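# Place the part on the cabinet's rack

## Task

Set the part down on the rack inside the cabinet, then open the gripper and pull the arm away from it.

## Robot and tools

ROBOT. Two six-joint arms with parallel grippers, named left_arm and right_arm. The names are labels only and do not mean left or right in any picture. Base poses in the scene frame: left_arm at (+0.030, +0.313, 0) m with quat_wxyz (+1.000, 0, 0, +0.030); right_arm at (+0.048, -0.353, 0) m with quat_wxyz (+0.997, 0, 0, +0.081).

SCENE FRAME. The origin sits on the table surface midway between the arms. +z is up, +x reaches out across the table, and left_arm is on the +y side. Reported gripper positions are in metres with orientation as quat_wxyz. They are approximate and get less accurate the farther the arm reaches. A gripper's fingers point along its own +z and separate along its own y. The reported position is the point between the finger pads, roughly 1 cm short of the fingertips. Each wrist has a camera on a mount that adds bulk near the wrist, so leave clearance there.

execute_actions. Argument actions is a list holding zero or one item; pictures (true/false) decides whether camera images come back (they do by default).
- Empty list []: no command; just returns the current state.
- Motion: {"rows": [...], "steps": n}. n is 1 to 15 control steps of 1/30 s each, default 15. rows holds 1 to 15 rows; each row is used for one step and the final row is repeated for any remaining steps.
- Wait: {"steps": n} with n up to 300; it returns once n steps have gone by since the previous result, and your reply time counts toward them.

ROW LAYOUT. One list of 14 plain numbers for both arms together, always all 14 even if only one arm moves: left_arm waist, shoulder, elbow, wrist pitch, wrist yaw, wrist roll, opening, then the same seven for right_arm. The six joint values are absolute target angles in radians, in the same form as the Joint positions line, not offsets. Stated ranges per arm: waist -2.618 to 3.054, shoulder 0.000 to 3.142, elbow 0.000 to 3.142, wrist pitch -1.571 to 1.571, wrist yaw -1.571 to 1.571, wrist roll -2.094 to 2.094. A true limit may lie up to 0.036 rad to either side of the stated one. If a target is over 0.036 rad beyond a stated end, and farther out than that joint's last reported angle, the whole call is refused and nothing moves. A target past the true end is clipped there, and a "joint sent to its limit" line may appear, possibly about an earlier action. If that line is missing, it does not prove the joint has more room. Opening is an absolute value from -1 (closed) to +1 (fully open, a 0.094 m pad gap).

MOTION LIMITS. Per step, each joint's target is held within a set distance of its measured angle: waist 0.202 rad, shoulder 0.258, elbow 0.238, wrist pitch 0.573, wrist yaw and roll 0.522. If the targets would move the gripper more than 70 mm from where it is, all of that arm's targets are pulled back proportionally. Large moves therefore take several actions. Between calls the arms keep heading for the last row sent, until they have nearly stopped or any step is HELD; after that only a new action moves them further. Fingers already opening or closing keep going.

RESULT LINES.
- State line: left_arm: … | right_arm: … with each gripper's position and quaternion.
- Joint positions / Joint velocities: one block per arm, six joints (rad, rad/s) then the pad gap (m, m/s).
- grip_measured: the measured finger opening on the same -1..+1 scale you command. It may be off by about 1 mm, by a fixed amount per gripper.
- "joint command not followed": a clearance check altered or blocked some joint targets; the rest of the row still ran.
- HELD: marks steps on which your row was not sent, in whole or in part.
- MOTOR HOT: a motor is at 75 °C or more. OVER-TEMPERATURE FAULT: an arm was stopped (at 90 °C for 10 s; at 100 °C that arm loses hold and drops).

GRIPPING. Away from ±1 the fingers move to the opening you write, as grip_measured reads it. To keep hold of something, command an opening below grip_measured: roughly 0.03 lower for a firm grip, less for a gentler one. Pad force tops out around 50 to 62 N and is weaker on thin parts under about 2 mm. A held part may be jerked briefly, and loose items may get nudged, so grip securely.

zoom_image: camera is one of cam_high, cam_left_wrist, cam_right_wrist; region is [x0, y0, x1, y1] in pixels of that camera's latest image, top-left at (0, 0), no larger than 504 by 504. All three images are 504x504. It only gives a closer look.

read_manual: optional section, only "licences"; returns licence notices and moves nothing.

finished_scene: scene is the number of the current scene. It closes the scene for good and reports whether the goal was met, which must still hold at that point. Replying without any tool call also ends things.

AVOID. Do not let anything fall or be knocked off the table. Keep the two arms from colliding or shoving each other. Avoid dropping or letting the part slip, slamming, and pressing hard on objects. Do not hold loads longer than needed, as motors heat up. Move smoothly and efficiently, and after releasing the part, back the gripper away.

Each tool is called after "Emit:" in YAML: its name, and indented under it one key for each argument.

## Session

Emit:
execute_actions:
  actions: []

Scene clock: 0.00 s of 4480.00 s.
left_arm: end_effector_position=(+0.3882, +0.2913, +0.3197) grip_measured=+1.000 end_effector_quat_wxyz=(+0.081, -0.358, +0.659, -0.657) | right_arm: end_effector_position=(+0.0798, +0.0844, +0.2902) grip_measured=+1.000 end_effector_quat_wxyz=(+0.099, -0.174, +0.953, +0.225)
Joint positions: left_arm=[ 0.381  1.393  1.167 -0.385  1.353 -1.345  0.094] | right_arm=[ 1.371  1.941  2.31  -1.451  0.094  1.149  0.094]
Joint velocities: left_arm=[-0.022  0.007 -0.002 -0.007  0.022 -0.037  0.   ] | right_arm=[-0.007 -0.017  0.007  0.066 -0.022  0.007  0.   ]
Motor temperatures (°C, as the motors report them): left_arm=[26 39 36 35 29 28] | right_arm=[29 31 30 36 28 28]

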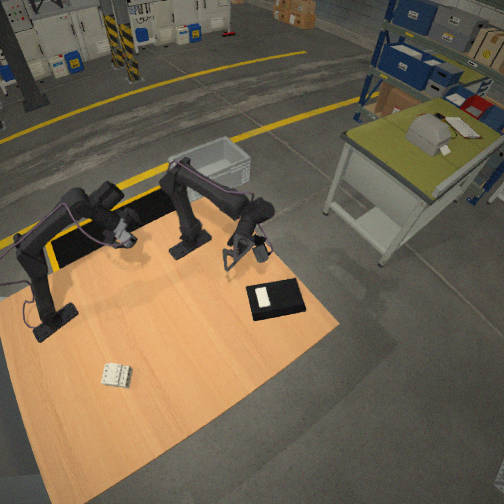

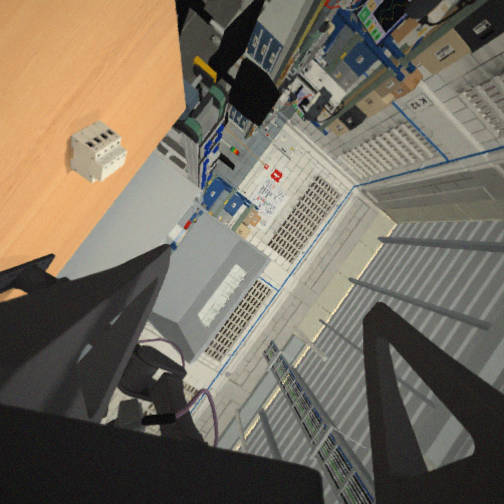

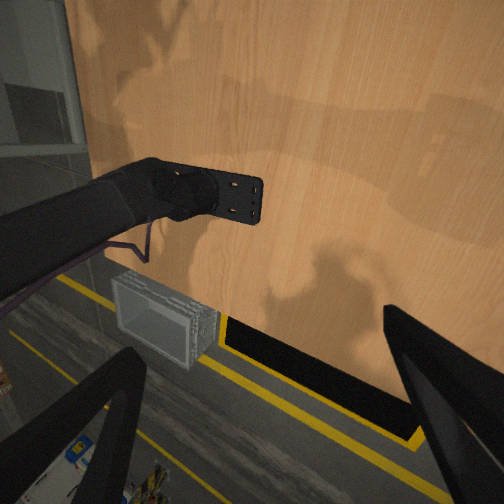

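Emit:
zoom_image:
  camera: "cam_high"
  region: [76, 335, 156, 415]

Emit:
zoom_image:
  camera: "cam_left_wrist"
  region: [40, 90, 300, 350]

Emit:
zoom_image:
  camera: "cam_high"
  region: [0, 254, 250, 504]

Region (76, 335, 156, 415) of cam_high's 504x504 image, scaled by 6.300, with more detail than that image has.

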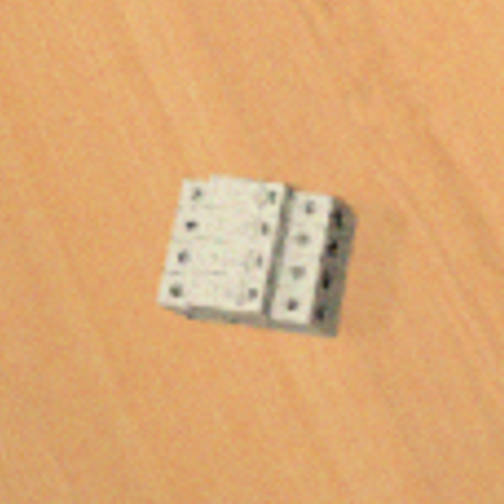

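Region (40, 90, 300, 350) of cam_left_wrist's 504x504 image, scaled by 1.938, with more detail than that image has.

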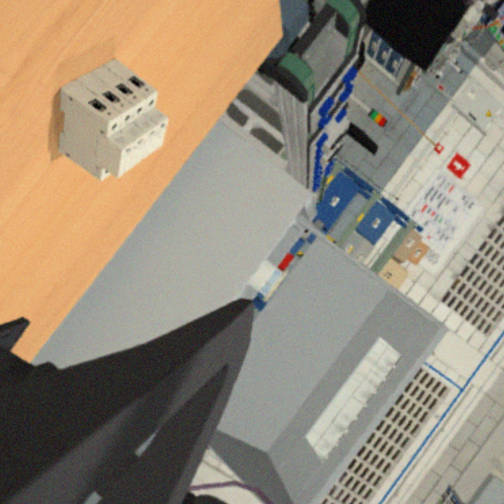

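Region (0, 254, 250, 504) of cam_high's 504x504 image, scaled by 2.016, with more detail than that image has.

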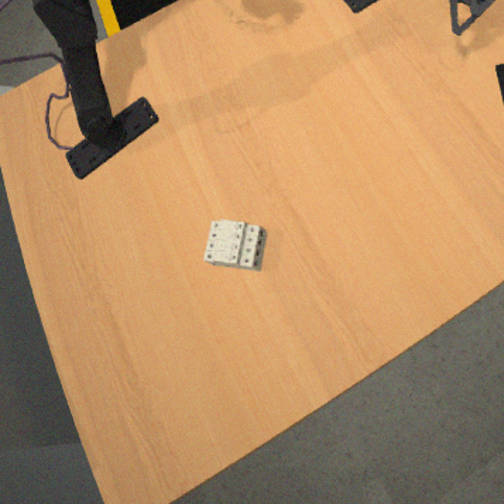

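Emit:
zoom_image:
  camera: "cam_left_wrist"
  region: [130, 170, 250, 290]

Emit:
zoom_image:
  camera: "cam_left_wrist"
  region: [40, 230, 290, 480]

Region (130, 170, 250, 290) of cam_left_wrist's 504x504 image, scaled by 4.200, with more detail than that image has.

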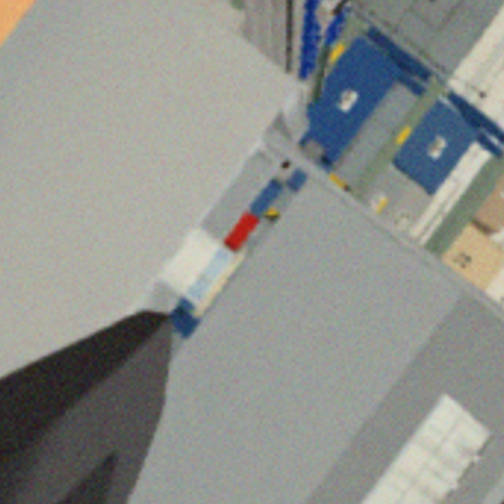

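Region (40, 230, 290, 480) of cam_left_wrist's 504x504 image, scaled by 2.016, with more detail than that image has.

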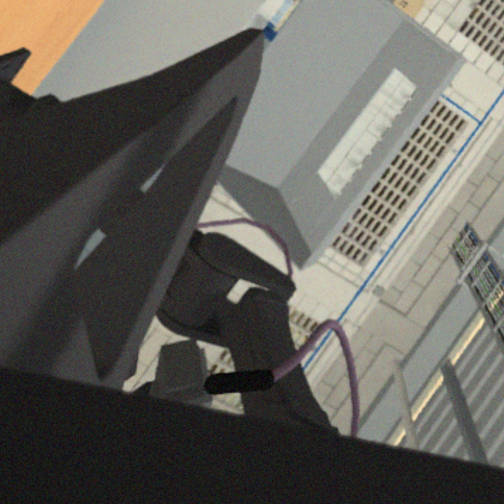

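Emit:
execute_actions:
  actions:
    - {"rows": [[0.381,1.393,1.167,-0.385,1.353,-1.345,1,1.358,1.936,2.296,-1.412,0.072,1.086,1],[0.381,1.393,1.167,-0.385,1.353,-1.345,1,1.348,1.933,2.287,-1.397,0.064,1.063,1],[0.381,1.393,1.167,-0.385,1.353,-1.345,1,1.336,1.929,2.274,-1.380,0.054,1.035,1],[0.381,1.393,1.167,-0.385,1.353,-1.345,1,1.321,1.924,2.258,-1.360,0.042,1.003,1],[0.381,1.393,1.167,-0.385,1.353,-1.345,1,1.303,1.917,2.239,-1.337,0.029,0.966,1],[0.381,1.393,1.167,-0.385,1.353,-1.345,1,1.280,1.909,2.216,-1.312,0.015,0.925,1],[0.381,1.393,1.167,-0.385,1.353,-1.345,1,1.255,1.900,2.189,-1.283,-0.001,0.880,1],[0.381,1.393,1.167,-0.385,1.353,-1.345,1,1.226,1.890,2.159,-1.253,-0.018,0.831,1],[0.381,1.393,1.167,-0.385,1.353,-1.345,1,1.193,1.879,2.125,-1.220,-0.037,0.778,1],[0.381,1.393,1.167,-0.385,1.353,-1.345,1,1.157,1.866,2.088,-1.185,-0.057,0.721,1],[0.381,1.393,1.167,-0.385,1.353,-1.345,1,1.118,1.853,2.048,-1.148,-0.078,0.662,1],[0.381,1.393,1.167,-0.385,1.353,-1.345,1,1.076,1.838,2.004,-1.109,-0.100,0.600,1],[0.381,1.393,1.167,-0.385,1.353,-1.345,1,1.032,1.822,1.958,-1.069,-0.122,0.536,1],[0.381,1.393,1.167,-0.385,1.353,-1.345,1,0.985,1.806,1.909,-1.028,-0.146,0.470,1],[0.381,1.393,1.167,-0.385,1.353,-1.345,1,0.935,1.789,1.858,-0.986,-0.169,0.402,1]], "steps": 15}
  pictures: false

Emit:
execute_actions:
  actions:
    - {"rows": [[0.381,1.393,1.167,-0.385,1.353,-1.345,1,0.884,1.771,1.805,-0.943,-0.194,0.334,1],[0.381,1.393,1.167,-0.385,1.353,-1.345,1,0.832,1.752,1.750,-0.900,-0.218,0.264,1],[0.381,1.393,1.167,-0.385,1.353,-1.345,1,0.778,1.734,1.694,-0.858,-0.242,0.196,1],[0.381,1.393,1.167,-0.385,1.353,-1.345,1,0.724,1.715,1.638,-0.815,-0.267,0.127,1],[0.381,1.393,1.167,-0.385,1.353,-1.345,1,0.669,1.696,1.581,-0.773,-0.290,0.059,1],[0.381,1.393,1.167,-0.385,1.353,-1.345,1,0.614,1.676,1.524,-0.732,-0.314,-0.007,1],[0.381,1.393,1.167,-0.385,1.353,-1.345,1,0.560,1.657,1.468,-0.692,-0.336,-0.071,1],[0.381,1.393,1.167,-0.385,1.353,-1.345,1,0.506,1.639,1.412,-0.653,-0.358,-0.133,1],[0.381,1.393,1.167,-0.385,1.353,-1.345,1,0.454,1.620,1.357,-0.616,-0.379,-0.192,1],[0.381,1.393,1.167,-0.385,1.353,-1.345,1,0.403,1.602,1.304,-0.581,-0.399,-0.249,1],[0.381,1.393,1.167,-0.385,1.353,-1.345,1,0.353,1.585,1.253,-0.548,-0.418,-0.302,1],[0.381,1.393,1.167,-0.385,1.353,-1.345,1,0.306,1.569,1.204,-0.518,-0.435,-0.351,1],[0.381,1.393,1.167,-0.385,1.353,-1.345,1,0.262,1.553,1.158,-0.489,-0.451,-0.396,1],[0.381,1.393,1.167,-0.385,1.353,-1.345,1,0.220,1.538,1.114,-0.464,-0.465,-0.437,1],[0.381,1.393,1.167,-0.385,1.353,-1.345,1,0.181,1.525,1.074,-0.441,-0.478,-0.474,1]], "steps": 15}
  pictures: false

Emit:
execute_actions:
  actions:
    - {"rows": [[0.381,1.393,1.167,-0.385,1.353,-1.345,1,0.145,1.512,1.037,-0.421,-0.490,-0.506,1],[0.381,1.393,1.167,-0.385,1.353,-1.345,1,0.112,1.501,1.003,-0.404,-0.500,-0.534,1],[0.381,1.393,1.167,-0.385,1.353,-1.345,1,0.083,1.491,0.973,-0.389,-0.508,-0.557,1],[0.381,1.393,1.167,-0.385,1.353,-1.345,1,0.058,1.482,0.946,-0.377,-0.515,-0.576,1],[0.381,1.393,1.167,-0.385,1.353,-1.345,1,0.035,1.474,0.923,-0.368,-0.520,-0.592,1],[0.381,1.393,1.167,-0.385,1.353,-1.345,1,0.017,1.467,0.904,-0.361,-0.524,-0.603,1],[0.381,1.393,1.167,-0.385,1.353,-1.345,1,0.002,1.462,0.888,-0.356,-0.527,-0.611,1],[0.381,1.393,1.167,-0.385,1.353,-1.345,1,-0.010,1.458,0.875,-0.352,-0.529,-0.616,1],[0.381,1.393,1.167,-0.385,1.353,-1.345,1,-0.020,1.455,0.866,-0.351,-0.530,-0.619,1],[0.381,1.393,1.167,-0.385,1.353,-1.345,1,-0.026,1.452,0.859,-0.350,-0.530,-0.620,1],[0.381,1.393,1.167,-0.385,1.353,-1.345,1,-0.030,1.451,0.855,-0.350,-0.530,-0.620,1],[0.381,1.393,1.167,-0.385,1.353,-1.345,1,-0.032,1.450,0.853,-0.350,-0.530,-0.620,1],[0.381,1.393,1.167,-0.385,1.353,-1.345,1,-0.033,1.450,0.852,-0.350,-0.530,-0.620,1]], "steps": 15}
  pictures: false

Emit:
execute_actions:
  actions:
    - {"steps": 8}

Scene clock: 120.50 s of 4480.00 s.
left_arm: end_effector_position=(+0.3882, +0.2913, +0.3197) grip_measured=+1.000 end_effector_quat_wxyz=(+0.081, -0.358, +0.659, -0.657) | right_arm: end_effector_position=(+0.2025, +0.0789, +0.2495) grip_measured=+1.000 end_effector_quat_wxyz=(+0.132, -0.270, +0.922, +0.245)
Joint positions: left_arm=[ 0.381  1.393  1.167 -0.385  1.353 -1.345  0.094] | right_arm=[ 1.027  1.841  1.952 -1.123 -0.091  0.647  0.094]
Joint velocities: left_arm=[-0.007 -0.007 -0.002  0.007 -0.095 -0.066  0.   ] | right_arm=[-1.336 -0.422 -1.341  0.989 -0.535 -1.604  0.   ]
Motor temperatures (°C, as the motors report them): left_arm=[26 41 43 36 29 28] | right_arm=[29 43 34 36 28 28]
Steps of this call (steps 1 to 90: nothing new was sent; then 117.00 s passed at rest; steps 91 to 105: all 15 steps of this action). Readings (joint positions):
91: left_arm=[0.381 1.393 1.167 -0.385 1.353 -1.345] | right_arm=[1.371 1.941 2.310 -1.448 0.091 1.140]
92: left_arm=[0.381 1.393 1.167 -0.385 1.353 -1.345] | right_arm=[1.370 1.941 2.310 -1.440 0.085 1.127]
94: left_arm=[0.381 1.393 1.167 -0.385 1.353 -1.345] | right_arm=[1.359 1.939 2.299 -1.414 0.070 1.092]
98: left_arm=[0.381 1.393 1.167 -0.385 1.353 -1.345] | right_arm=[1.292 1.921 2.222 -1.338 0.026 0.981]
105: the state above

Scene clock: 121.00 s of 4480.00 s.
left_arm: end_effector_position=(+0.3882, +0.2913, +0.3197) grip_measured=+1.000 end_effector_quat_wxyz=(+0.081, -0.358, +0.659, -0.657) | right_arm: end_effector_position=(+0.3893, -0.1324, +0.1429) grip_measured=+1.000 end_effector_quat_wxyz=(+0.272, -0.360, +0.869, +0.205)
Joint positions: left_arm=[ 0.381  1.393  1.167 -0.385  1.353 -1.345  0.094] | right_arm=[ 0.242  1.576  1.159 -0.562 -0.389 -0.261  0.094]
Joint velocities: left_arm=[ 0.007 -0.007 -0.007 -0.037  0.022  0.007  0.   ] | right_arm=[-1.175 -0.432 -1.253  0.799 -0.403 -1.37   0.   ]
Motor temperatures (°C, as the motors report them): left_arm=[26 41 43 36 29 28] | right_arm=[29 43 34 36 28 28]
Steps of this call (steps 1 to 15: all 15 steps of this action). Readings (joint positions):
1: left_arm=[0.381 1.393 1.167 -0.385 1.353 -1.345] | right_arm=[0.978 1.825 1.903 -1.085 -0.111 0.588]
2: left_arm=[0.381 1.393 1.167 -0.385 1.353 -1.345] | right_arm=[0.927 1.809 1.851 -1.045 -0.132 0.527]
4: left_arm=[0.381 1.393 1.167 -0.385 1.353 -1.345] | right_arm=[0.819 1.774 1.743 -0.965 -0.174 0.400]
8: left_arm=[0.381 1.393 1.167 -0.385 1.353 -1.345] | right_arm=[0.594 1.700 1.519 -0.803 -0.258 0.141]
15: the state above

Scene clock: 121.50 s of 4480.00 s.
left_arm: end_effector_position=(+0.3882, +0.2913, +0.3197) grip_measured=+1.000 end_effector_quat_wxyz=(+0.081, -0.358, +0.659, -0.657) | right_arm: end_effector_position=(+0.3895, -0.2176, +0.1039) grip_measured=+1.000 end_effector_quat_wxyz=(+0.330, -0.400, +0.838, +0.169)
Joint positions: left_arm=[ 0.381  1.393  1.167 -0.385  1.353 -1.345  0.094] | right_arm=[-0.024  1.476  0.871 -0.372 -0.505 -0.594  0.094]
Joint velocities: left_arm=[-0.002  0.002 -0.012 -0.081 -0.022  0.11   0.   ] | right_arm=[ 0.002 -0.002 -0.002  0.154 -0.139 -0.198  0.   ]
Motor temperatures (°C, as the motors report them): left_arm=[26 41 43 36 29 28] | right_arm=[29 43 34 36 28 28]
Steps of this call (steps 1 to 15: all 15 steps of this action). Readings (joint positions):
1: left_arm=[0.381 1.393 1.167 -0.385 1.353 -1.345] | right_arm=[0.202 1.562 1.117 -0.535 -0.404 -0.307]
2: left_arm=[0.381 1.393 1.167 -0.385 1.353 -1.345] | right_arm=[0.165 1.548 1.078 -0.511 -0.419 -0.350]
4: left_arm=[0.381 1.393 1.167 -0.385 1.353 -1.345] | right_arm=[0.101 1.524 1.009 -0.469 -0.444 -0.424]
8: left_arm=[0.381 1.393 1.167 -0.385 1.353 -1.345] | right_arm=[0.015 1.492 0.916 -0.412 -0.479 -0.526]
15: the state above

Scene clock: 121.77 s of 4480.00 s.
left_arm: end_effector_position=(+0.3882, +0.2913, +0.3197) grip_measured=+1.000 end_effector_quat_wxyz=(+0.081, -0.358, +0.659, -0.657) | right_arm: end_effector_position=(+0.3918, -0.2158, +0.1074) grip_measured=+1.000 end_effector_quat_wxyz=(+0.340, -0.408, +0.831, +0.168)
Joint positions: left_arm=[ 0.381  1.393  1.167 -0.385  1.353 -1.345  0.094] | right_arm=[-0.024  1.473  0.871 -0.357 -0.514 -0.609  0.094]
Joint velocities: left_arm=[-0.012 -0.022  0.012  0.007 -0.007  0.022  0.   ] | right_arm=[-0.007  0.002  0.007  0.037 -0.037 -0.022  0.   ]
Motor temperatures (°C, as the motors report them): left_arm=[26 41 43 36 29 28] | right_arm=[29 43 34 36 28 28]
Steps of this call (steps 1 to 8: the robot went on to your last target). Readings (joint positions):
1: left_arm=[0.381 1.393 1.167 -0.385 1.353 -1.345] | right_arm=[-0.024 1.475 0.871 -0.369 -0.507 -0.597]
2: left_arm=[0.381 1.393 1.167 -0.385 1.353 -1.345] | right_arm=[-0.024 1.475 0.871 -0.366 -0.509 -0.600]
4: left_arm=[0.381 1.393 1.167 -0.385 1.353 -1.345] | right_arm=[-0.024 1.474 0.871 -0.361 -0.511 -0.604]
8: the state above

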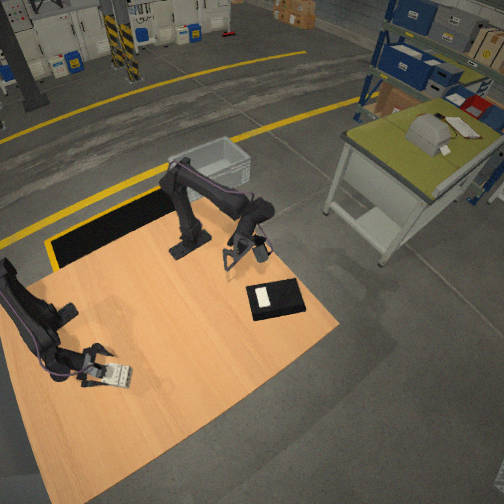

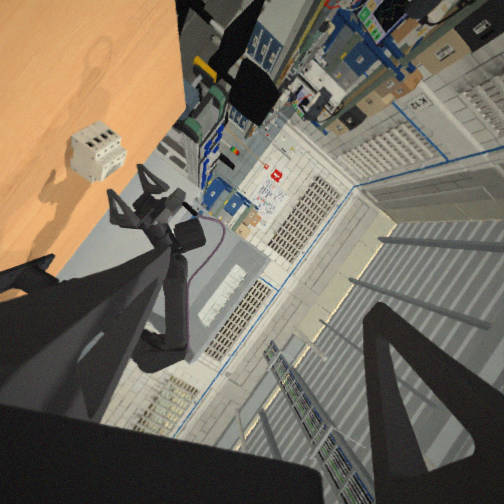

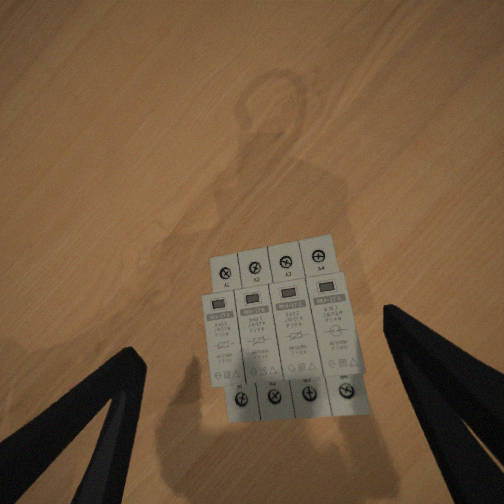

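Emit:
zoom_image:
  camera: "cam_right_wrist"
  region: [110, 210, 420, 504]

Region (110, 210, 420, 504) of cam_right_wrist's 504x504 image, scaled by 1.626, with more detail than that image has; it fills the top 478 rows of this view, and the rest is white.

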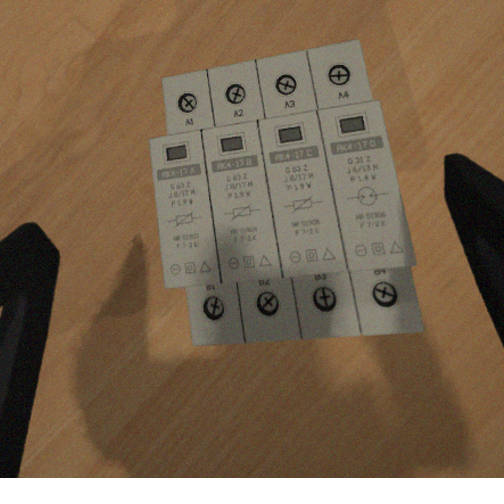

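Emit:
execute_actions:
  actions:
    - {"rows": [[0.381,1.393,1.167,-0.385,1.353,-1.345,1,-0.033,1.479,0.851,-0.324,-0.525,-0.605,1],[0.381,1.393,1.167,-0.385,1.353,-1.345,1,-0.033,1.481,0.850,-0.308,-0.52,-0.595,1],[0.381,1.393,1.167,-0.385,1.353,-1.345,1,-0.033,1.485,0.847,-0.289,-0.52,-0.585,1],[0.381,1.393,1.167,-0.385,1.353,-1.345,1,-0.033,1.490,0.842,-0.266,-0.52,-0.583,1],[0.381,1.393,1.167,-0.385,1.353,-1.345,1,-0.033,1.498,0.836,-0.241,-0.52,-0.583,1],[0.381,1.393,1.167,-0.385,1.353,-1.345,1,-0.033,1.507,0.829,-0.219,-0.52,-0.583,1],[0.381,1.393,1.167,-0.385,1.353,-1.345,1,-0.033,1.519,0.821,-0.196,-0.52,-0.583,1],[0.381,1.393,1.167,-0.385,1.353,-1.345,1,-0.033,1.530,0.810,-0.172,-0.52,-0.583,1],[0.381,1.393,1.167,-0.385,1.353,-1.345,1,-0.033,1.540,0.799,-0.148,-0.52,-0.583,1],[0.381,1.393,1.167,-0.385,1.353,-1.345,1,-0.033,1.551,0.786,-0.125,-0.52,-0.583,1],[0.381,1.393,1.167,-0.385,1.353,-1.345,1,-0.033,1.563,0.773,-0.102,-0.52,-0.583,1],[0.381,1.393,1.167,-0.385,1.353,-1.345,1,-0.033,1.574,0.760,-0.081,-0.52,-0.583,1],[0.381,1.393,1.167,-0.385,1.353,-1.345,1,-0.033,1.586,0.748,-0.063,-0.52,-0.583,1],[0.381,1.393,1.167,-0.385,1.353,-1.345,1,-0.033,1.598,0.738,-0.047,-0.52,-0.583,1],[0.381,1.393,1.167,-0.385,1.353,-1.345,1,-0.033,1.610,0.729,-0.035,-0.52,-0.583,1]], "steps": 15}
  pictures: false

Emit:
execute_actions:
  actions:
    - {"rows": [[0.381,1.393,1.167,-0.385,1.353,-1.345,1,-0.033,1.620,0.721,-0.025,-0.52,-0.583,1],[0.381,1.393,1.167,-0.385,1.353,-1.345,1,-0.033,1.629,0.714,-0.019,-0.52,-0.583,1],[0.381,1.393,1.167,-0.385,1.353,-1.345,1,-0.033,1.636,0.709,-0.016,-0.52,-0.583,1],[0.381,1.393,1.167,-0.385,1.353,-1.345,1,-0.033,1.641,0.705,-0.014,-0.52,-0.583,1],[0.381,1.393,1.167,-0.385,1.353,-1.345,1,-0.033,1.644,0.702,-0.014,-0.52,-0.583,1],[0.381,1.393,1.167,-0.385,1.353,-1.345,1,-0.033,1.646,0.701,-0.014,-0.52,-0.583,1],[0.381,1.393,1.167,-0.385,1.353,-1.345,1,-0.033,1.647,0.700,-0.014,-0.52,-0.583,1]], "steps": 11}

Emit:
execute_actions:
  actions:
    - {"rows": [[0.381,1.393,1.167,-0.385,1.353,-1.345,1,-0.033,1.647,0.700,-0.014,-0.52,-0.583,0.92],[0.381,1.393,1.167,-0.385,1.353,-1.345,1,-0.033,1.647,0.700,-0.014,-0.52,-0.583,0.84],[0.381,1.393,1.167,-0.385,1.353,-1.345,1,-0.033,1.647,0.700,-0.014,-0.52,-0.583,0.77],[0.381,1.393,1.167,-0.385,1.353,-1.345,1,-0.033,1.647,0.700,-0.014,-0.52,-0.583,0.71],[0.381,1.393,1.167,-0.385,1.353,-1.345,1,-0.033,1.647,0.700,-0.014,-0.52,-0.583,0.66],[0.381,1.393,1.167,-0.385,1.353,-1.345,1,-0.033,1.647,0.700,-0.014,-0.52,-0.583,0.62],[0.381,1.393,1.167,-0.385,1.353,-1.345,1,-0.033,1.647,0.700,-0.014,-0.52,-0.583,0.59],[0.381,1.393,1.167,-0.385,1.353,-1.345,1,-0.033,1.647,0.700,-0.014,-0.52,-0.583,0.565],[0.381,1.393,1.167,-0.385,1.353,-1.345,1,-0.033,1.647,0.700,-0.014,-0.52,-0.583,0.545],[0.381,1.393,1.167,-0.385,1.353,-1.345,1,-0.033,1.647,0.700,-0.014,-0.52,-0.583,0.53],[0.381,1.393,1.167,-0.385,1.353,-1.345,1,-0.033,1.647,0.700,-0.014,-0.52,-0.583,0.515],[0.381,1.393,1.167,-0.385,1.353,-1.345,1,-0.033,1.647,0.700,-0.014,-0.52,-0.583,0.50],[0.381,1.393,1.167,-0.385,1.353,-1.345,1,-0.033,1.647,0.700,-0.014,-0.52,-0.583,0.485],[0.381,1.393,1.167,-0.385,1.353,-1.345,1,-0.033,1.647,0.700,-0.014,-0.52,-0.583,0.47]], "steps": 15}

Scene clock: 210.47 s of 4480.00 s.
left_arm: end_effector_position=(+0.3882, +0.2913, +0.3197) grip_measured=+1.000 end_effector_quat_wxyz=(+0.081, -0.358, +0.659, -0.657) | right_arm: end_effector_position=(+0.4030, -0.2140, +0.0690) grip_measured=+1.000 end_effector_quat_wxyz=(+0.358, -0.403, +0.826, +0.165)
Joint positions: left_arm=[ 0.381  1.393  1.167 -0.385  1.353 -1.345  0.094] | right_arm=[-0.024  1.572  0.766 -0.107 -0.516 -0.59   0.094]
Joint velocities: left_arm=[ 0.007 -0.002 -0.007  0.051 -0.051 -0.037  0.   ] | right_arm=[-0.007  0.383 -0.359  0.403 -0.037  0.037  0.   ]
Motor temperatures (°C, as the motors report them): left_arm=[26 41 43 37 29 28] | right_arm=[29 41 34 37 29 28]
Steps of this call (steps 1 to 30: the robot went on to your last target; steps 31 to 90: nothing new was sent; then 85.20 s passed at rest; steps 91 to 105: all 15 steps of this action). Readings (joint positions):
91: left_arm=[0.381 1.393 1.167 -0.385 1.353 -1.345] | right_arm=[-0.024 1.473 0.871 -0.351 -0.516 -0.612]
92: left_arm=[0.381 1.393 1.167 -0.385 1.353 -1.345] | right_arm=[-0.024 1.473 0.871 -0.345 -0.516 -0.610]
94: left_arm=[0.381 1.393 1.167 -0.385 1.353 -1.345] | right_arm=[-0.024 1.473 0.870 -0.324 -0.516 -0.603]
98: left_arm=[0.381 1.393 1.167 -0.385 1.353 -1.345] | right_arm=[-0.024 1.486 0.851 -0.248 -0.516 -0.595]
105: the state above

Scene clock: 210.83 s of 4480.00 s.
left_arm: end_effector_position=(+0.3882, +0.2913, +0.3197) grip_measured=+1.000 end_effector_quat_wxyz=(+0.081, -0.358, +0.659, -0.657) | right_arm: end_effector_position=(+0.3969, -0.2149, +0.0418) grip_measured=+1.000 end_effector_quat_wxyz=(+0.344, -0.401, +0.832, +0.170)
Joint positions: left_arm=[ 0.381  1.393  1.167 -0.385  1.353 -1.345  0.094] | right_arm=[-0.024  1.632  0.717 -0.031 -0.516 -0.589  0.094]
Joint velocities: left_arm=[ 0.007  0.002 -0.007  0.022 -0.022 -0.007  0.   ] | right_arm=[-0.002 -0.002 -0.002  0.022  0.007 -0.007  0.   ]
Motor temperatures (°C, as the motors report them): left_arm=[26 41 43 37 29 28] | right_arm=[29 41 34 37 29 28]
Steps of this call (steps 1 to 11: all 11 steps of this action). Readings (joint positions):
1: left_arm=[0.381 1.393 1.167 -0.385 1.353 -1.345] | right_arm=[-0.024 1.586 0.755 -0.093 -0.516 -0.590]
2: left_arm=[0.381 1.393 1.167 -0.385 1.353 -1.345] | right_arm=[-0.024 1.597 0.745 -0.080 -0.516 -0.590]
4: left_arm=[0.381 1.393 1.167 -0.385 1.353 -1.345] | right_arm=[-0.024 1.617 0.729 -0.062 -0.516 -0.589]
8: left_arm=[0.381 1.393 1.167 -0.385 1.353 -1.345] | right_arm=[-0.024 1.632 0.717 -0.043 -0.516 -0.589]
11: the state above

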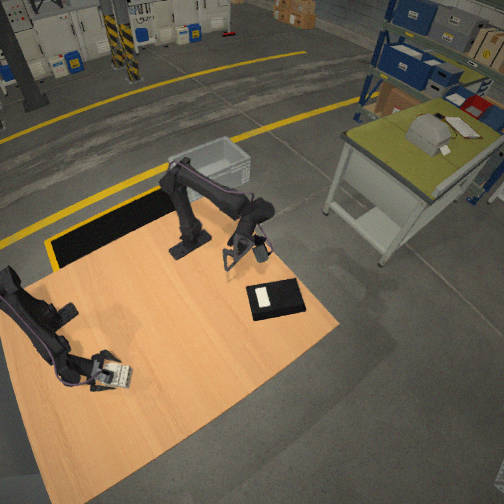

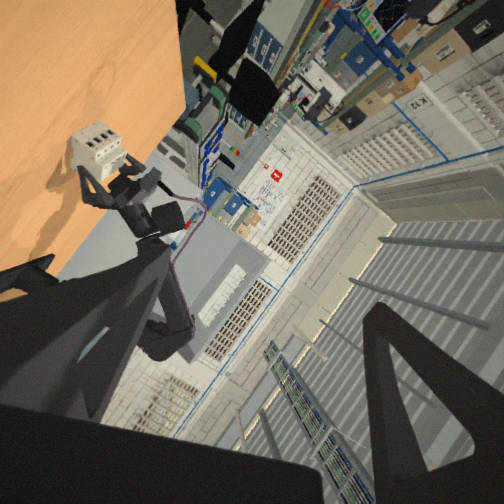

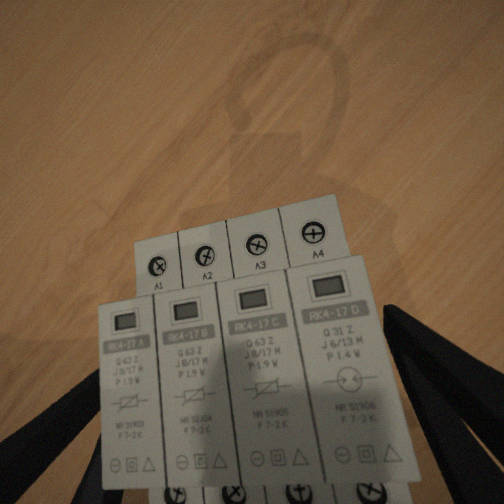

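Scene clock: 211.33 s of 4480.00 s.
left_arm: end_effector_position=(+0.3882, +0.2913, +0.3197) grip_measured=+1.000 end_effector_quat_wxyz=(+0.081, -0.358, +0.659, -0.657) | right_arm: end_effector_position=(+0.3996, -0.2151, +0.0433) grip_measured=+0.534 end_effector_quat_wxyz=(+0.350, -0.401, +0.830, +0.166)
Joint positions: left_arm=[ 0.381  1.393  1.167 -0.385  1.353 -1.345  0.094] | right_arm=[-0.024  1.632  0.717 -0.018 -0.512 -0.589  0.072]
Joint velocities: left_arm=[-0.007 -0.022 -0.007  0.037 -0.007  0.007  0.   ] | right_arm=[-0.007 -0.002  0.007  0.007 -0.007  0.022  0.   ]
Motor temperatures (°C, as the motors report them): left_arm=[26 41 43 37 29 28] | right_arm=[29 41 34 37 29 28]
Steps of this call (steps 1 to 15: all 15 steps of this action). Readings (joint positions):
1: left_arm=[0.381 1.393 1.167 -0.385 1.353 -1.345] | right_arm=[-0.024 1.632 0.717 -0.028 -0.516 -0.589]
2: left_arm=[0.381 1.393 1.167 -0.385 1.353 -1.345] | right_arm=[-0.024 1.632 0.717 -0.026 -0.516 -0.589]
4: left_arm=[0.381 1.393 1.167 -0.385 1.353 -1.345] | right_arm=[-0.024 1.632 0.717 -0.023 -0.516 -0.589]
8: left_arm=[0.381 1.393 1.167 -0.385 1.353 -1.345] | right_arm=[-0.024 1.632 0.717 -0.019 -0.514 -0.589]
15: the state above

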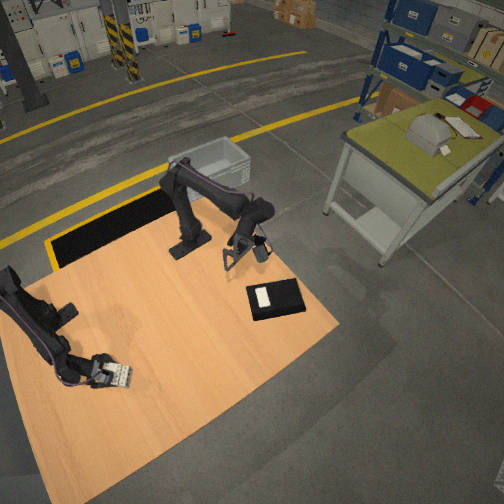

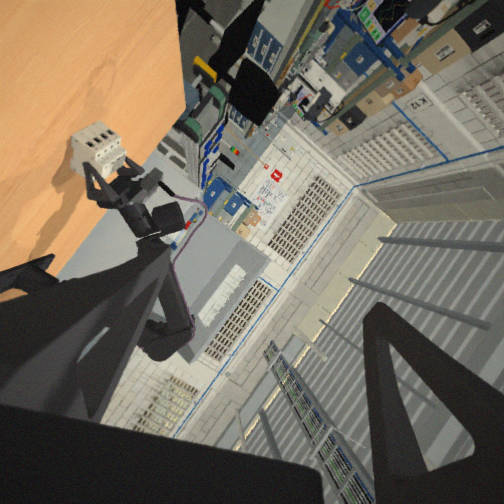

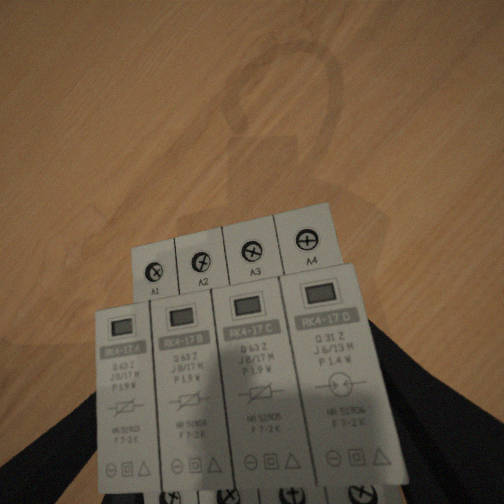

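Emit:
execute_actions:
  actions:
    - {"rows": [[0.381,1.393,1.167,-0.385,1.353,-1.345,1,-0.033,1.630,0.725,0.005,-0.52,-0.583,0.47],[0.381,1.393,1.167,-0.385,1.353,-1.345,1,-0.033,1.612,0.753,0.0,-0.52,-0.583,0.47],[0.381,1.393,1.167,-0.385,1.353,-1.345,1,-0.033,1.594,0.781,-0.024,-0.52,-0.583,0.47],[0.381,1.393,1.167,-0.385,1.353,-1.345,1,-0.033,1.593,0.803,-0.054,-0.52,-0.583,0.47],[0.381,1.393,1.167,-0.385,1.353,-1.345,1,-0.037,1.590,0.831,-0.091,-0.52,-0.583,0.47],[0.381,1.393,1.167,-0.385,1.353,-1.345,1,-0.042,1.588,0.865,-0.134,-0.519,-0.581,0.47],[0.381,1.393,1.167,-0.385,1.353,-1.345,1,-0.049,1.585,0.905,-0.183,-0.515,-0.578,0.47],[0.381,1.393,1.167,-0.385,1.353,-1.345,1,-0.060,1.581,0.951,-0.236,-0.510,-0.572,0.47],[0.381,1.393,1.167,-0.385,1.353,-1.345,1,-0.075,1.577,1.001,-0.292,-0.501,-0.562,0.47],[0.381,1.393,1.167,-0.385,1.353,-1.345,1,-0.094,1.573,1.055,-0.351,-0.489,-0.549,0.47],[0.381,1.393,1.167,-0.385,1.353,-1.345,1,-0.116,1.568,1.112,-0.412,-0.474,-0.532,0.47],[0.381,1.393,1.167,-0.385,1.353,-1.345,1,-0.143,1.564,1.172,-0.472,-0.455,-0.511,0.47],[0.381,1.393,1.167,-0.385,1.353,-1.345,1,-0.175,1.559,1.232,-0.532,-0.433,-0.487,0.47],[0.381,1.393,1.167,-0.385,1.353,-1.345,1,-0.210,1.554,1.292,-0.589,-0.408,-0.459,0.47],[0.381,1.393,1.167,-0.385,1.353,-1.345,1,-0.250,1.550,1.352,-0.644,-0.381,-0.428,0.47]], "steps": 15}
  pictures: false

Emit:
execute_actions:
  actions:
    - {"rows": [[0.381,1.393,1.167,-0.385,1.353,-1.345,1,-0.293,1.545,1.409,-0.694,-0.351,-0.395,0.47],[0.381,1.393,1.167,-0.385,1.353,-1.345,1,-0.341,1.541,1.463,-0.739,-0.320,-0.360,0.47],[0.381,1.393,1.167,-0.385,1.353,-1.345,1,-0.392,1.537,1.513,-0.779,-0.287,-0.324,0.47],[0.381,1.393,1.167,-0.385,1.353,-1.345,1,-0.446,1.533,1.559,-0.812,-0.254,-0.288,0.47],[0.381,1.393,1.167,-0.385,1.353,-1.345,1,-0.504,1.530,1.599,-0.835,-0.221,-0.251,0.47],[0.381,1.393,1.167,-0.385,1.353,-1.345,1,-0.564,1.528,1.633,-0.847,-0.188,-0.215,0.47],[0.381,1.393,1.167,-0.385,1.353,-1.345,1,-0.626,1.525,1.661,-0.852,-0.157,-0.180,0.47],[0.381,1.393,1.167,-0.385,1.353,-1.345,1,-0.690,1.524,1.683,-0.852,-0.127,-0.147,0.47],[0.381,1.393,1.167,-0.385,1.353,-1.345,1,-0.755,1.522,1.698,-0.852,-0.100,-0.116,0.47],[0.381,1.393,1.167,-0.385,1.353,-1.345,1,-0.821,1.522,1.709,-0.852,-0.075,-0.088,0.47],[0.381,1.393,1.167,-0.385,1.353,-1.345,1,-0.888,1.521,1.714,-0.852,-0.053,-0.064,0.47],[0.381,1.393,1.167,-0.385,1.353,-1.345,1,-0.955,1.521,1.717,-0.852,-0.034,-0.043,0.47],[0.381,1.393,1.167,-0.385,1.353,-1.345,1,-1.021,1.521,1.717,-0.852,-0.019,-0.026,0.47],[0.381,1.393,1.167,-0.385,1.353,-1.345,1,-1.086,1.521,1.717,-0.852,-0.007,-0.013,0.47],[0.381,1.393,1.167,-0.385,1.353,-1.345,1,-1.150,1.521,1.717,-0.852,0.002,-0.003,0.47]], "steps": 15}
  pictures: false

Emit:
execute_actions:
  actions:
    - {"rows": [[0.381,1.393,1.167,-0.385,1.353,-1.345,1,-1.212,1.521,1.717,-0.852,0.007,0.003,0.47],[0.381,1.393,1.167,-0.385,1.353,-1.345,1,-1.272,1.521,1.717,-0.852,0.012,0.008,0.47],[0.381,1.393,1.167,-0.385,1.353,-1.345,1,-1.330,1.521,1.717,-0.852,0.012,0.008,0.47],[0.381,1.393,1.167,-0.385,1.353,-1.345,1,-1.384,1.521,1.717,-0.852,0.012,0.008,0.47],[0.381,1.393,1.167,-0.385,1.353,-1.345,1,-1.435,1.521,1.717,-0.852,0.012,0.008,0.47],[0.381,1.393,1.167,-0.385,1.353,-1.345,1,-1.483,1.521,1.717,-0.852,0.012,0.008,0.47],[0.381,1.393,1.167,-0.385,1.353,-1.345,1,-1.526,1.521,1.717,-0.852,0.012,0.008,0.47],[0.381,1.393,1.167,-0.385,1.353,-1.345,1,-1.566,1.521,1.717,-0.852,0.012,0.008,0.47],[0.381,1.393,1.167,-0.385,1.353,-1.345,1,-1.601,1.521,1.717,-0.852,0.012,0.008,0.47],[0.381,1.393,1.167,-0.385,1.353,-1.345,1,-1.633,1.521,1.717,-0.852,0.012,0.008,0.47],[0.381,1.393,1.167,-0.385,1.353,-1.345,1,-1.660,1.521,1.717,-0.852,0.012,0.008,0.47],[0.381,1.393,1.167,-0.385,1.353,-1.345,1,-1.682,1.521,1.717,-0.852,0.012,0.008,0.47],[0.381,1.393,1.167,-0.385,1.353,-1.345,1,-1.701,1.521,1.717,-0.852,0.012,0.008,0.47],[0.381,1.393,1.167,-0.385,1.353,-1.345,1,-1.716,1.521,1.717,-0.852,0.012,0.008,0.47],[0.381,1.393,1.167,-0.385,1.353,-1.345,1,-1.727,1.521,1.717,-0.852,0.012,0.008,0.47]], "steps": 15}
  pictures: false

Emit:
execute_actions:
  actions:
    - {"rows": [[0.381,1.393,1.167,-0.385,1.353,-1.345,1,-1.734,1.521,1.717,-0.852,0.012,0.008,0.47],[0.381,1.393,1.167,-0.385,1.353,-1.345,1,-1.739,1.521,1.717,-0.852,0.012,0.008,0.47],[0.381,1.393,1.167,-0.385,1.353,-1.345,1,-1.742,1.521,1.717,-0.852,0.012,0.008,0.47],[0.381,1.393,1.167,-0.385,1.353,-1.345,1,-1.743,1.521,1.717,-0.852,0.012,0.008,0.47]], "steps": 12}

Scene clock: 305.23 s of 4480.00 s.
left_arm: end_effector_position=(+0.3882, +0.2913, +0.3197) grip_measured=+1.000 end_effector_quat_wxyz=(+0.081, -0.358, +0.659, -0.657) | right_arm: end_effector_position=(+0.4732, -0.2691, +0.1483) grip_measured=+0.534 end_effector_quat_wxyz=(+0.367, -0.316, +0.867, +0.120)
Joint positions: left_arm=[ 0.381  1.393  1.167 -0.385  1.353 -1.345  0.094] | right_arm=[-0.148  1.628  1.172 -0.436 -0.446 -0.525  0.072]
Joint velocities: left_arm=[-0.012  0.007 -0.017  0.037  0.007  0.051  0.   ] | right_arm=[-0.764 -0.061  1.389 -1.048  0.403  0.432 -0.001]
Motor temperatures (°C, as the motors report them): left_arm=[26 41 44 37 29 28] | right_arm=[29 39 34 37 29 28]
Steps of this call (steps 1 to 15: the robot went on to your last target; steps 16 to 90: nothing new was sent; then 90.40 s passed at rest; steps 91 to 105: all 15 steps of this action). Readings (joint positions):
91: left_arm=[0.381 1.393 1.167 -0.385 1.353 -1.345] | right_arm=[-0.024 1.632 0.717 -0.016 -0.512 -0.589]
92: left_arm=[0.381 1.393 1.167 -0.385 1.353 -1.345] | right_arm=[-0.024 1.632 0.717 -0.016 -0.512 -0.589]
94: left_arm=[0.381 1.393 1.167 -0.385 1.353 -1.345] | right_arm=[-0.024 1.631 0.732 -0.038 -0.508 -0.588]
98: left_arm=[0.381 1.393 1.167 -0.385 1.353 -1.345] | right_arm=[-0.031 1.631 0.832 -0.159 -0.495 -0.586]
105: the state above

Scene clock: 305.73 s of 4480.00 s.
left_arm: end_effector_position=(+0.3882, +0.2913, +0.3197) grip_measured=+1.000 end_effector_quat_wxyz=(+0.081, -0.358, +0.659, -0.657) | right_arm: end_effector_position=(+0.4457, -0.5660, +0.2784) grip_measured=+0.534 end_effector_quat_wxyz=(+0.390, +0.137, +0.907, -0.079)
Joint positions: left_arm=[ 0.381  1.393  1.167 -0.385  1.353 -1.345  0.094] | right_arm=[-0.714  1.603  1.629 -0.787 -0.147 -0.187  0.072]
Joint velocities: left_arm=[ 0.002 -0.007  0.002 -0.007 -0.051  0.007  0.   ] | right_arm=[-1.238 -0.085  0.227 -0.418  0.579  0.711 -0.   ]
Motor temperatures (°C, as the motors report them): left_arm=[26 41 44 37 29 28] | right_arm=[29 39 34 38 29 28]
Steps of this call (steps 1 to 15: all 15 steps of this action). Readings (joint positions):
1: left_arm=[0.381 1.393 1.167 -0.385 1.353 -1.345] | right_arm=[-0.176 1.626 1.220 -0.472 -0.432 -0.510]
2: left_arm=[0.381 1.393 1.167 -0.385 1.353 -1.345] | right_arm=[-0.207 1.623 1.266 -0.507 -0.417 -0.493]
4: left_arm=[0.381 1.393 1.167 -0.385 1.353 -1.345] | right_arm=[-0.276 1.619 1.350 -0.570 -0.385 -0.456]
8: left_arm=[0.381 1.393 1.167 -0.385 1.353 -1.345] | right_arm=[-0.429 1.615 1.493 -0.678 -0.302 -0.367]
15: the state above

Scene clock: 306.23 s of 4480.00 s.
left_arm: end_effector_position=(+0.3882, +0.2913, +0.3197) grip_measured=+1.000 end_effector_quat_wxyz=(+0.081, -0.358, +0.659, -0.657) | right_arm: end_effector_position=(+0.1540, -0.7775, +0.2759) grip_measured=+0.534 end_effector_quat_wxyz=(+0.291, +0.566, +0.738, -0.226)
Joint positions: left_arm=[ 0.381  1.393  1.167 -0.385  1.353 -1.345  0.094] | right_arm=[-1.495  1.594  1.654 -0.876 -0.012 -0.02   0.072]
Joint velocities: left_arm=[-0.002  0.002  0.012 -0.037 -0.007  0.022  0.   ] | right_arm=[-1.556  0.007 -0.017 -0.066 -0.007  0.066  0.   ]
Motor temperatures (°C, as the motors report them): left_arm=[26 41 44 37 29 28] | right_arm=[29 39 35 38 29 28]
Steps of this call (steps 1 to 15: all 15 steps of this action). Readings (joint positions):
1: left_arm=[0.381 1.393 1.167 -0.385 1.353 -1.345] | right_arm=[-0.759 1.601 1.637 -0.799 -0.128 -0.164]
2: left_arm=[0.381 1.393 1.167 -0.385 1.353 -1.345] | right_arm=[-0.807 1.598 1.642 -0.809 -0.111 -0.143]
4: left_arm=[0.381 1.393 1.167 -0.385 1.353 -1.345] | right_arm=[-0.905 1.595 1.650 -0.827 -0.082 -0.107]
8: left_arm=[0.381 1.393 1.167 -0.385 1.353 -1.345] | right_arm=[-1.114 1.594 1.654 -0.853 -0.042 -0.058]
15: the state above

Scene clock: 306.63 s of 4480.00 s.
left_arm: end_effector_position=(+0.3882, +0.2913, +0.3197) grip_measured=+1.000 end_effector_quat_wxyz=(+0.081, -0.358, +0.659, -0.657) | right_arm: end_effector_position=(+0.0341, -0.7838, +0.2953) grip_measured=+0.534 end_effector_quat_wxyz=(+0.260, +0.664, +0.641, -0.285)
Joint positions: left_arm=[ 0.381  1.393  1.167 -0.385  1.353 -1.345  0.094] | right_arm=[-1.755  1.561  1.675 -0.893  0.03   0.001  0.072]
Joint velocities: left_arm=[ 0.007  0.002  0.022 -0.022  0.007  0.007  0.   ] | right_arm=[ 0.125 -0.066  0.002 -0.007 -0.212  0.051 -0.   ]
Motor temperatures (°C, as the motors report them): left_arm=[26 41 44 37 29 28] | right_arm=[29 39 35 38 29 28]
Steps of this call (steps 1 to 12: all 12 steps of this action). Readings (joint positions):
1: left_arm=[0.381 1.393 1.167 -0.385 1.353 -1.345] | right_arm=[-1.550 1.594 1.654 -0.877 -0.010 -0.016]
2: left_arm=[0.381 1.393 1.167 -0.385 1.353 -1.345] | right_arm=[-1.605 1.594 1.654 -0.878 -0.008 -0.014]
4: left_arm=[0.381 1.393 1.167 -0.385 1.353 -1.345] | right_arm=[-1.703 1.594 1.659 -0.882 0.006 -0.008]
8: left_arm=[0.381 1.393 1.167 -0.385 1.353 -1.345] | right_arm=[-1.775 1.578 1.667 -0.890 0.048 -0.000]
12: the state above

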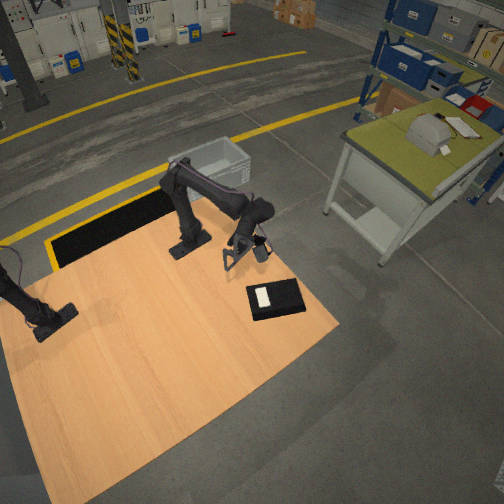

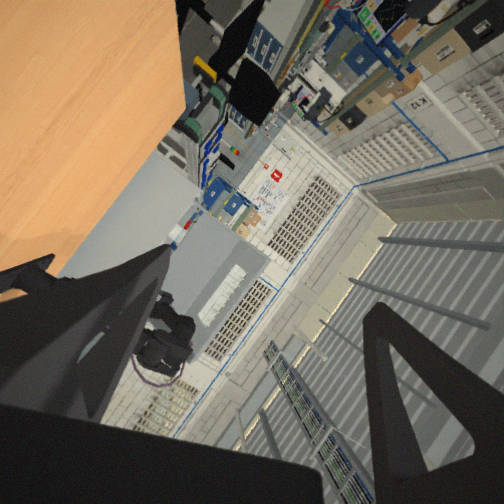

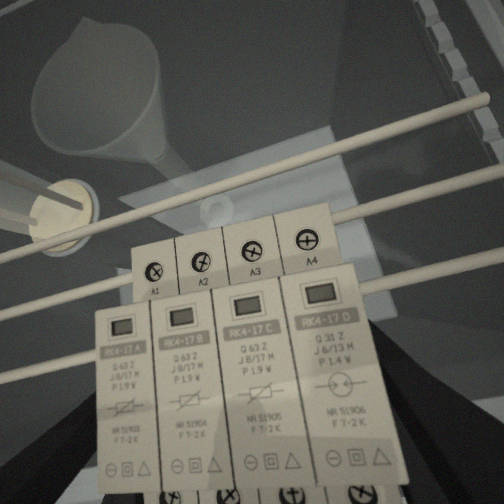

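Emit:
execute_actions:
  actions: []

Scene clock: 308.30 s of 4480.00 s.
left_arm: end_effector_position=(+0.3882, +0.2913, +0.3197) grip_measured=+1.000 end_effector_quat_wxyz=(+0.081, -0.358, +0.659, -0.657) | right_arm: end_effector_position=(+0.0392, -0.7828, +0.2954) grip_measured=+0.534 end_effector_quat_wxyz=(+0.264, +0.661, +0.645, -0.279)
Joint positions: left_arm=[ 0.381  1.393  1.167 -0.385  1.353 -1.345  0.094] | right_arm=[-1.749  1.56   1.676 -0.899  0.017  0.002  0.072]
Joint velocities: left_arm=[-0.017 -0.007 -0.002 -0.037  0.037 -0.051  0.   ] | right_arm=[ 0.007 -0.012 -0.007  0.007 -0.007 -0.11  -0.   ]
Motor temperatures (°C, as the motors report them): left_arm=[26 41 44 37 29 28] | right_arm=[29 40 35 38 29 28]
Steps of this call (steps 1 to 30: the robot went on to your last target; steps 31 to 50: nothing new was sent). Readings (joint positions):
1: left_arm=[0.381 1.393 1.167 -0.385 1.353 -1.345] | right_arm=[-1.751 1.560 1.676 -0.893 0.026 0.001]
2: left_arm=[0.381 1.393 1.167 -0.385 1.353 -1.345] | right_arm=[-1.749 1.560 1.676 -0.893 0.022 0.001]
4: left_arm=[0.381 1.393 1.167 -0.385 1.353 -1.345] | right_arm=[-1.749 1.560 1.676 -0.894 0.017 0.001]
8: left_arm=[0.381 1.393 1.167 -0.385 1.353 -1.345] | right_arm=[-1.749 1.560 1.676 -0.897 0.017 0.002]
50: the state above
All arms were judged still, so your last target was given up. Only a new action makes them travel on or press farther. Fingers that are still opening or closing keep moving.

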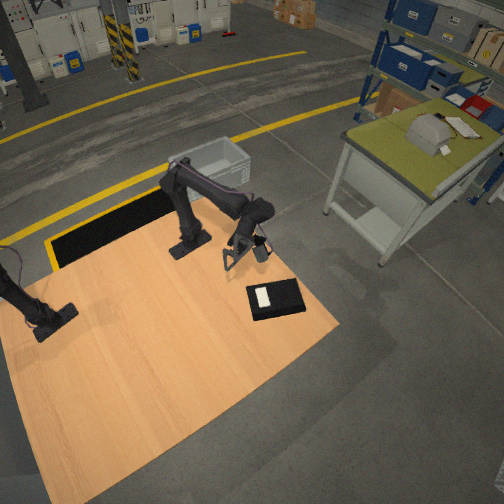

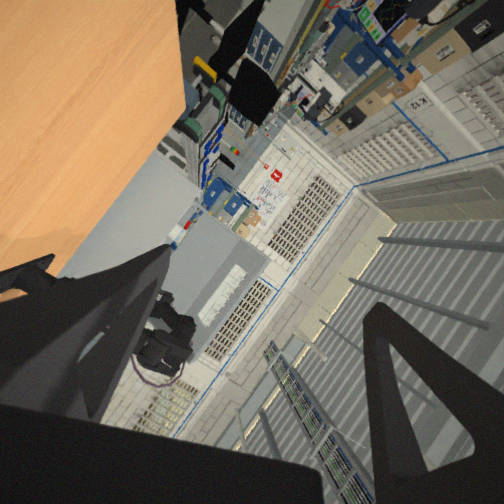

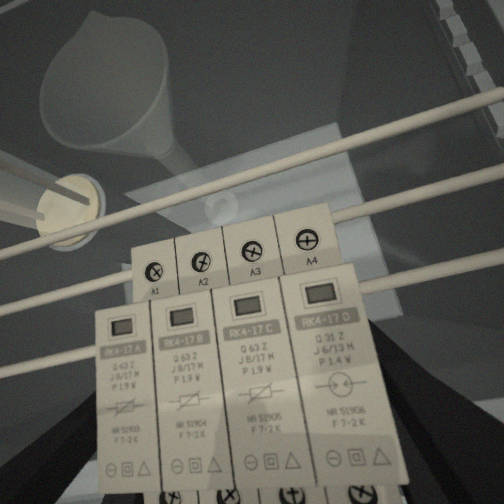

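Emit:
execute_actions:
  actions: []

Scene clock: 318.90 s of 4480.00 s.
left_arm: end_effector_position=(+0.3882, +0.2913, +0.3197) grip_measured=+1.000 end_effector_quat_wxyz=(+0.081, -0.358, +0.659, -0.657) | right_arm: end_effector_position=(+0.0392, -0.7828, +0.2954) grip_measured=+0.534 end_effector_quat_wxyz=(+0.264, +0.661, +0.645, -0.279)
Joint positions: left_arm=[ 0.381  1.393  1.167 -0.385  1.353 -1.345  0.094] | right_arm=[-1.749  1.56   1.676 -0.899  0.017  0.002  0.072]
Joint velocities: left_arm=[-0.007 -0.007 -0.002  0.007  0.022  0.007  0.   ] | right_arm=[ 0.017 -0.007  0.002  0.081 -0.022 -0.007  0.   ]
Motor temperatures (°C, as the motors report them): left_arm=[26 41 44 37 29 28] | right_arm=[29 42 39 40 29 28]
Steps of this call (steps 1 to 90: nothing new was sent; then 7.60 s passed at rest). Readings (joint positions):
1: left_arm=[0.381 1.393 1.167 -0.385 1.353 -1.345] | right_arm=[-1.749 1.560 1.676 -0.899 0.017 0.002]
2: left_arm=[0.381 1.393 1.167 -0.385 1.353 -1.345] | right_arm=[-1.749 1.560 1.676 -0.899 0.017 0.002]
4: left_arm=[0.381 1.393 1.167 -0.385 1.353 -1.345] | right_arm=[-1.749 1.560 1.676 -0.899 0.017 0.002]
8: left_arm=[0.381 1.393 1.167 -0.385 1.353 -1.345] | right_arm=[-1.749 1.560 1.676 -0.899 0.017 0.002]
90: the state above

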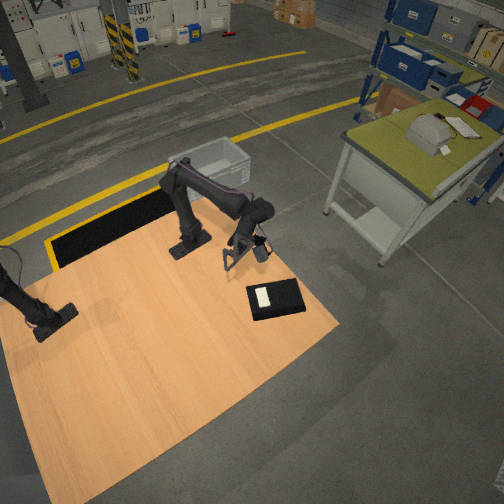

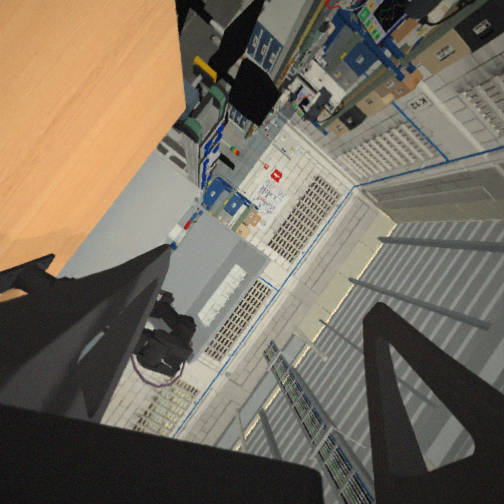

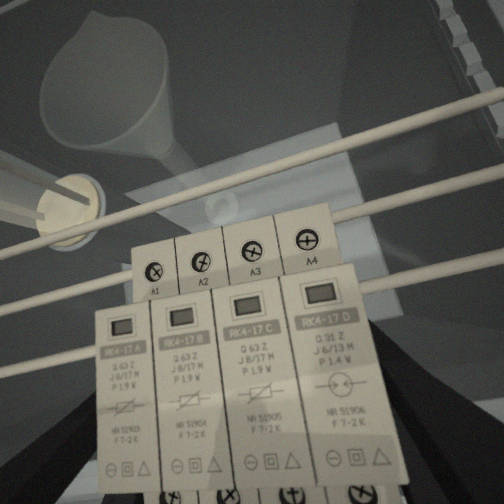

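Emit:
zoom_image:
  camera: "cam_right_wrist"
  region: [300, 60, 504, 330]

Emit:
zoom_image:
  camera: "cam_right_wrist"
  region: [0, 180, 200, 400]

Region (300, 60, 504, 330) of cam_right_wrist's 504x504 image, scaled by 1.867, with more detail than that image has; it fills the left 381 columns of this view, and the rest is white.

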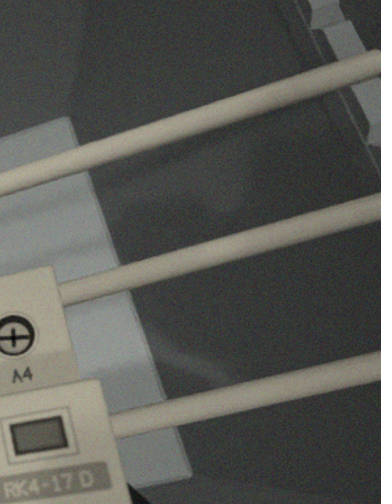

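Region (0, 180, 200, 400) of cam_right_wrist's 504x504 image, scaled by 2.291, with more detail than that image has; it fills the left 458 columns of this view, and the rest is white.

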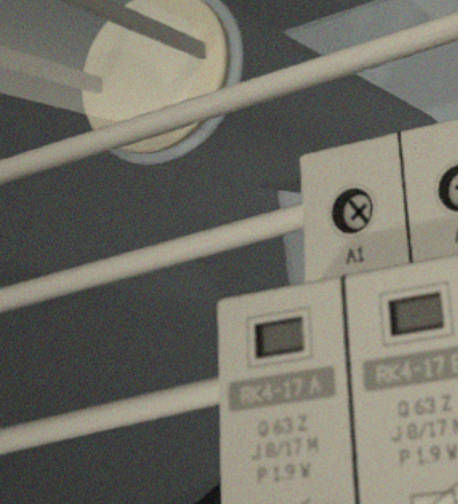

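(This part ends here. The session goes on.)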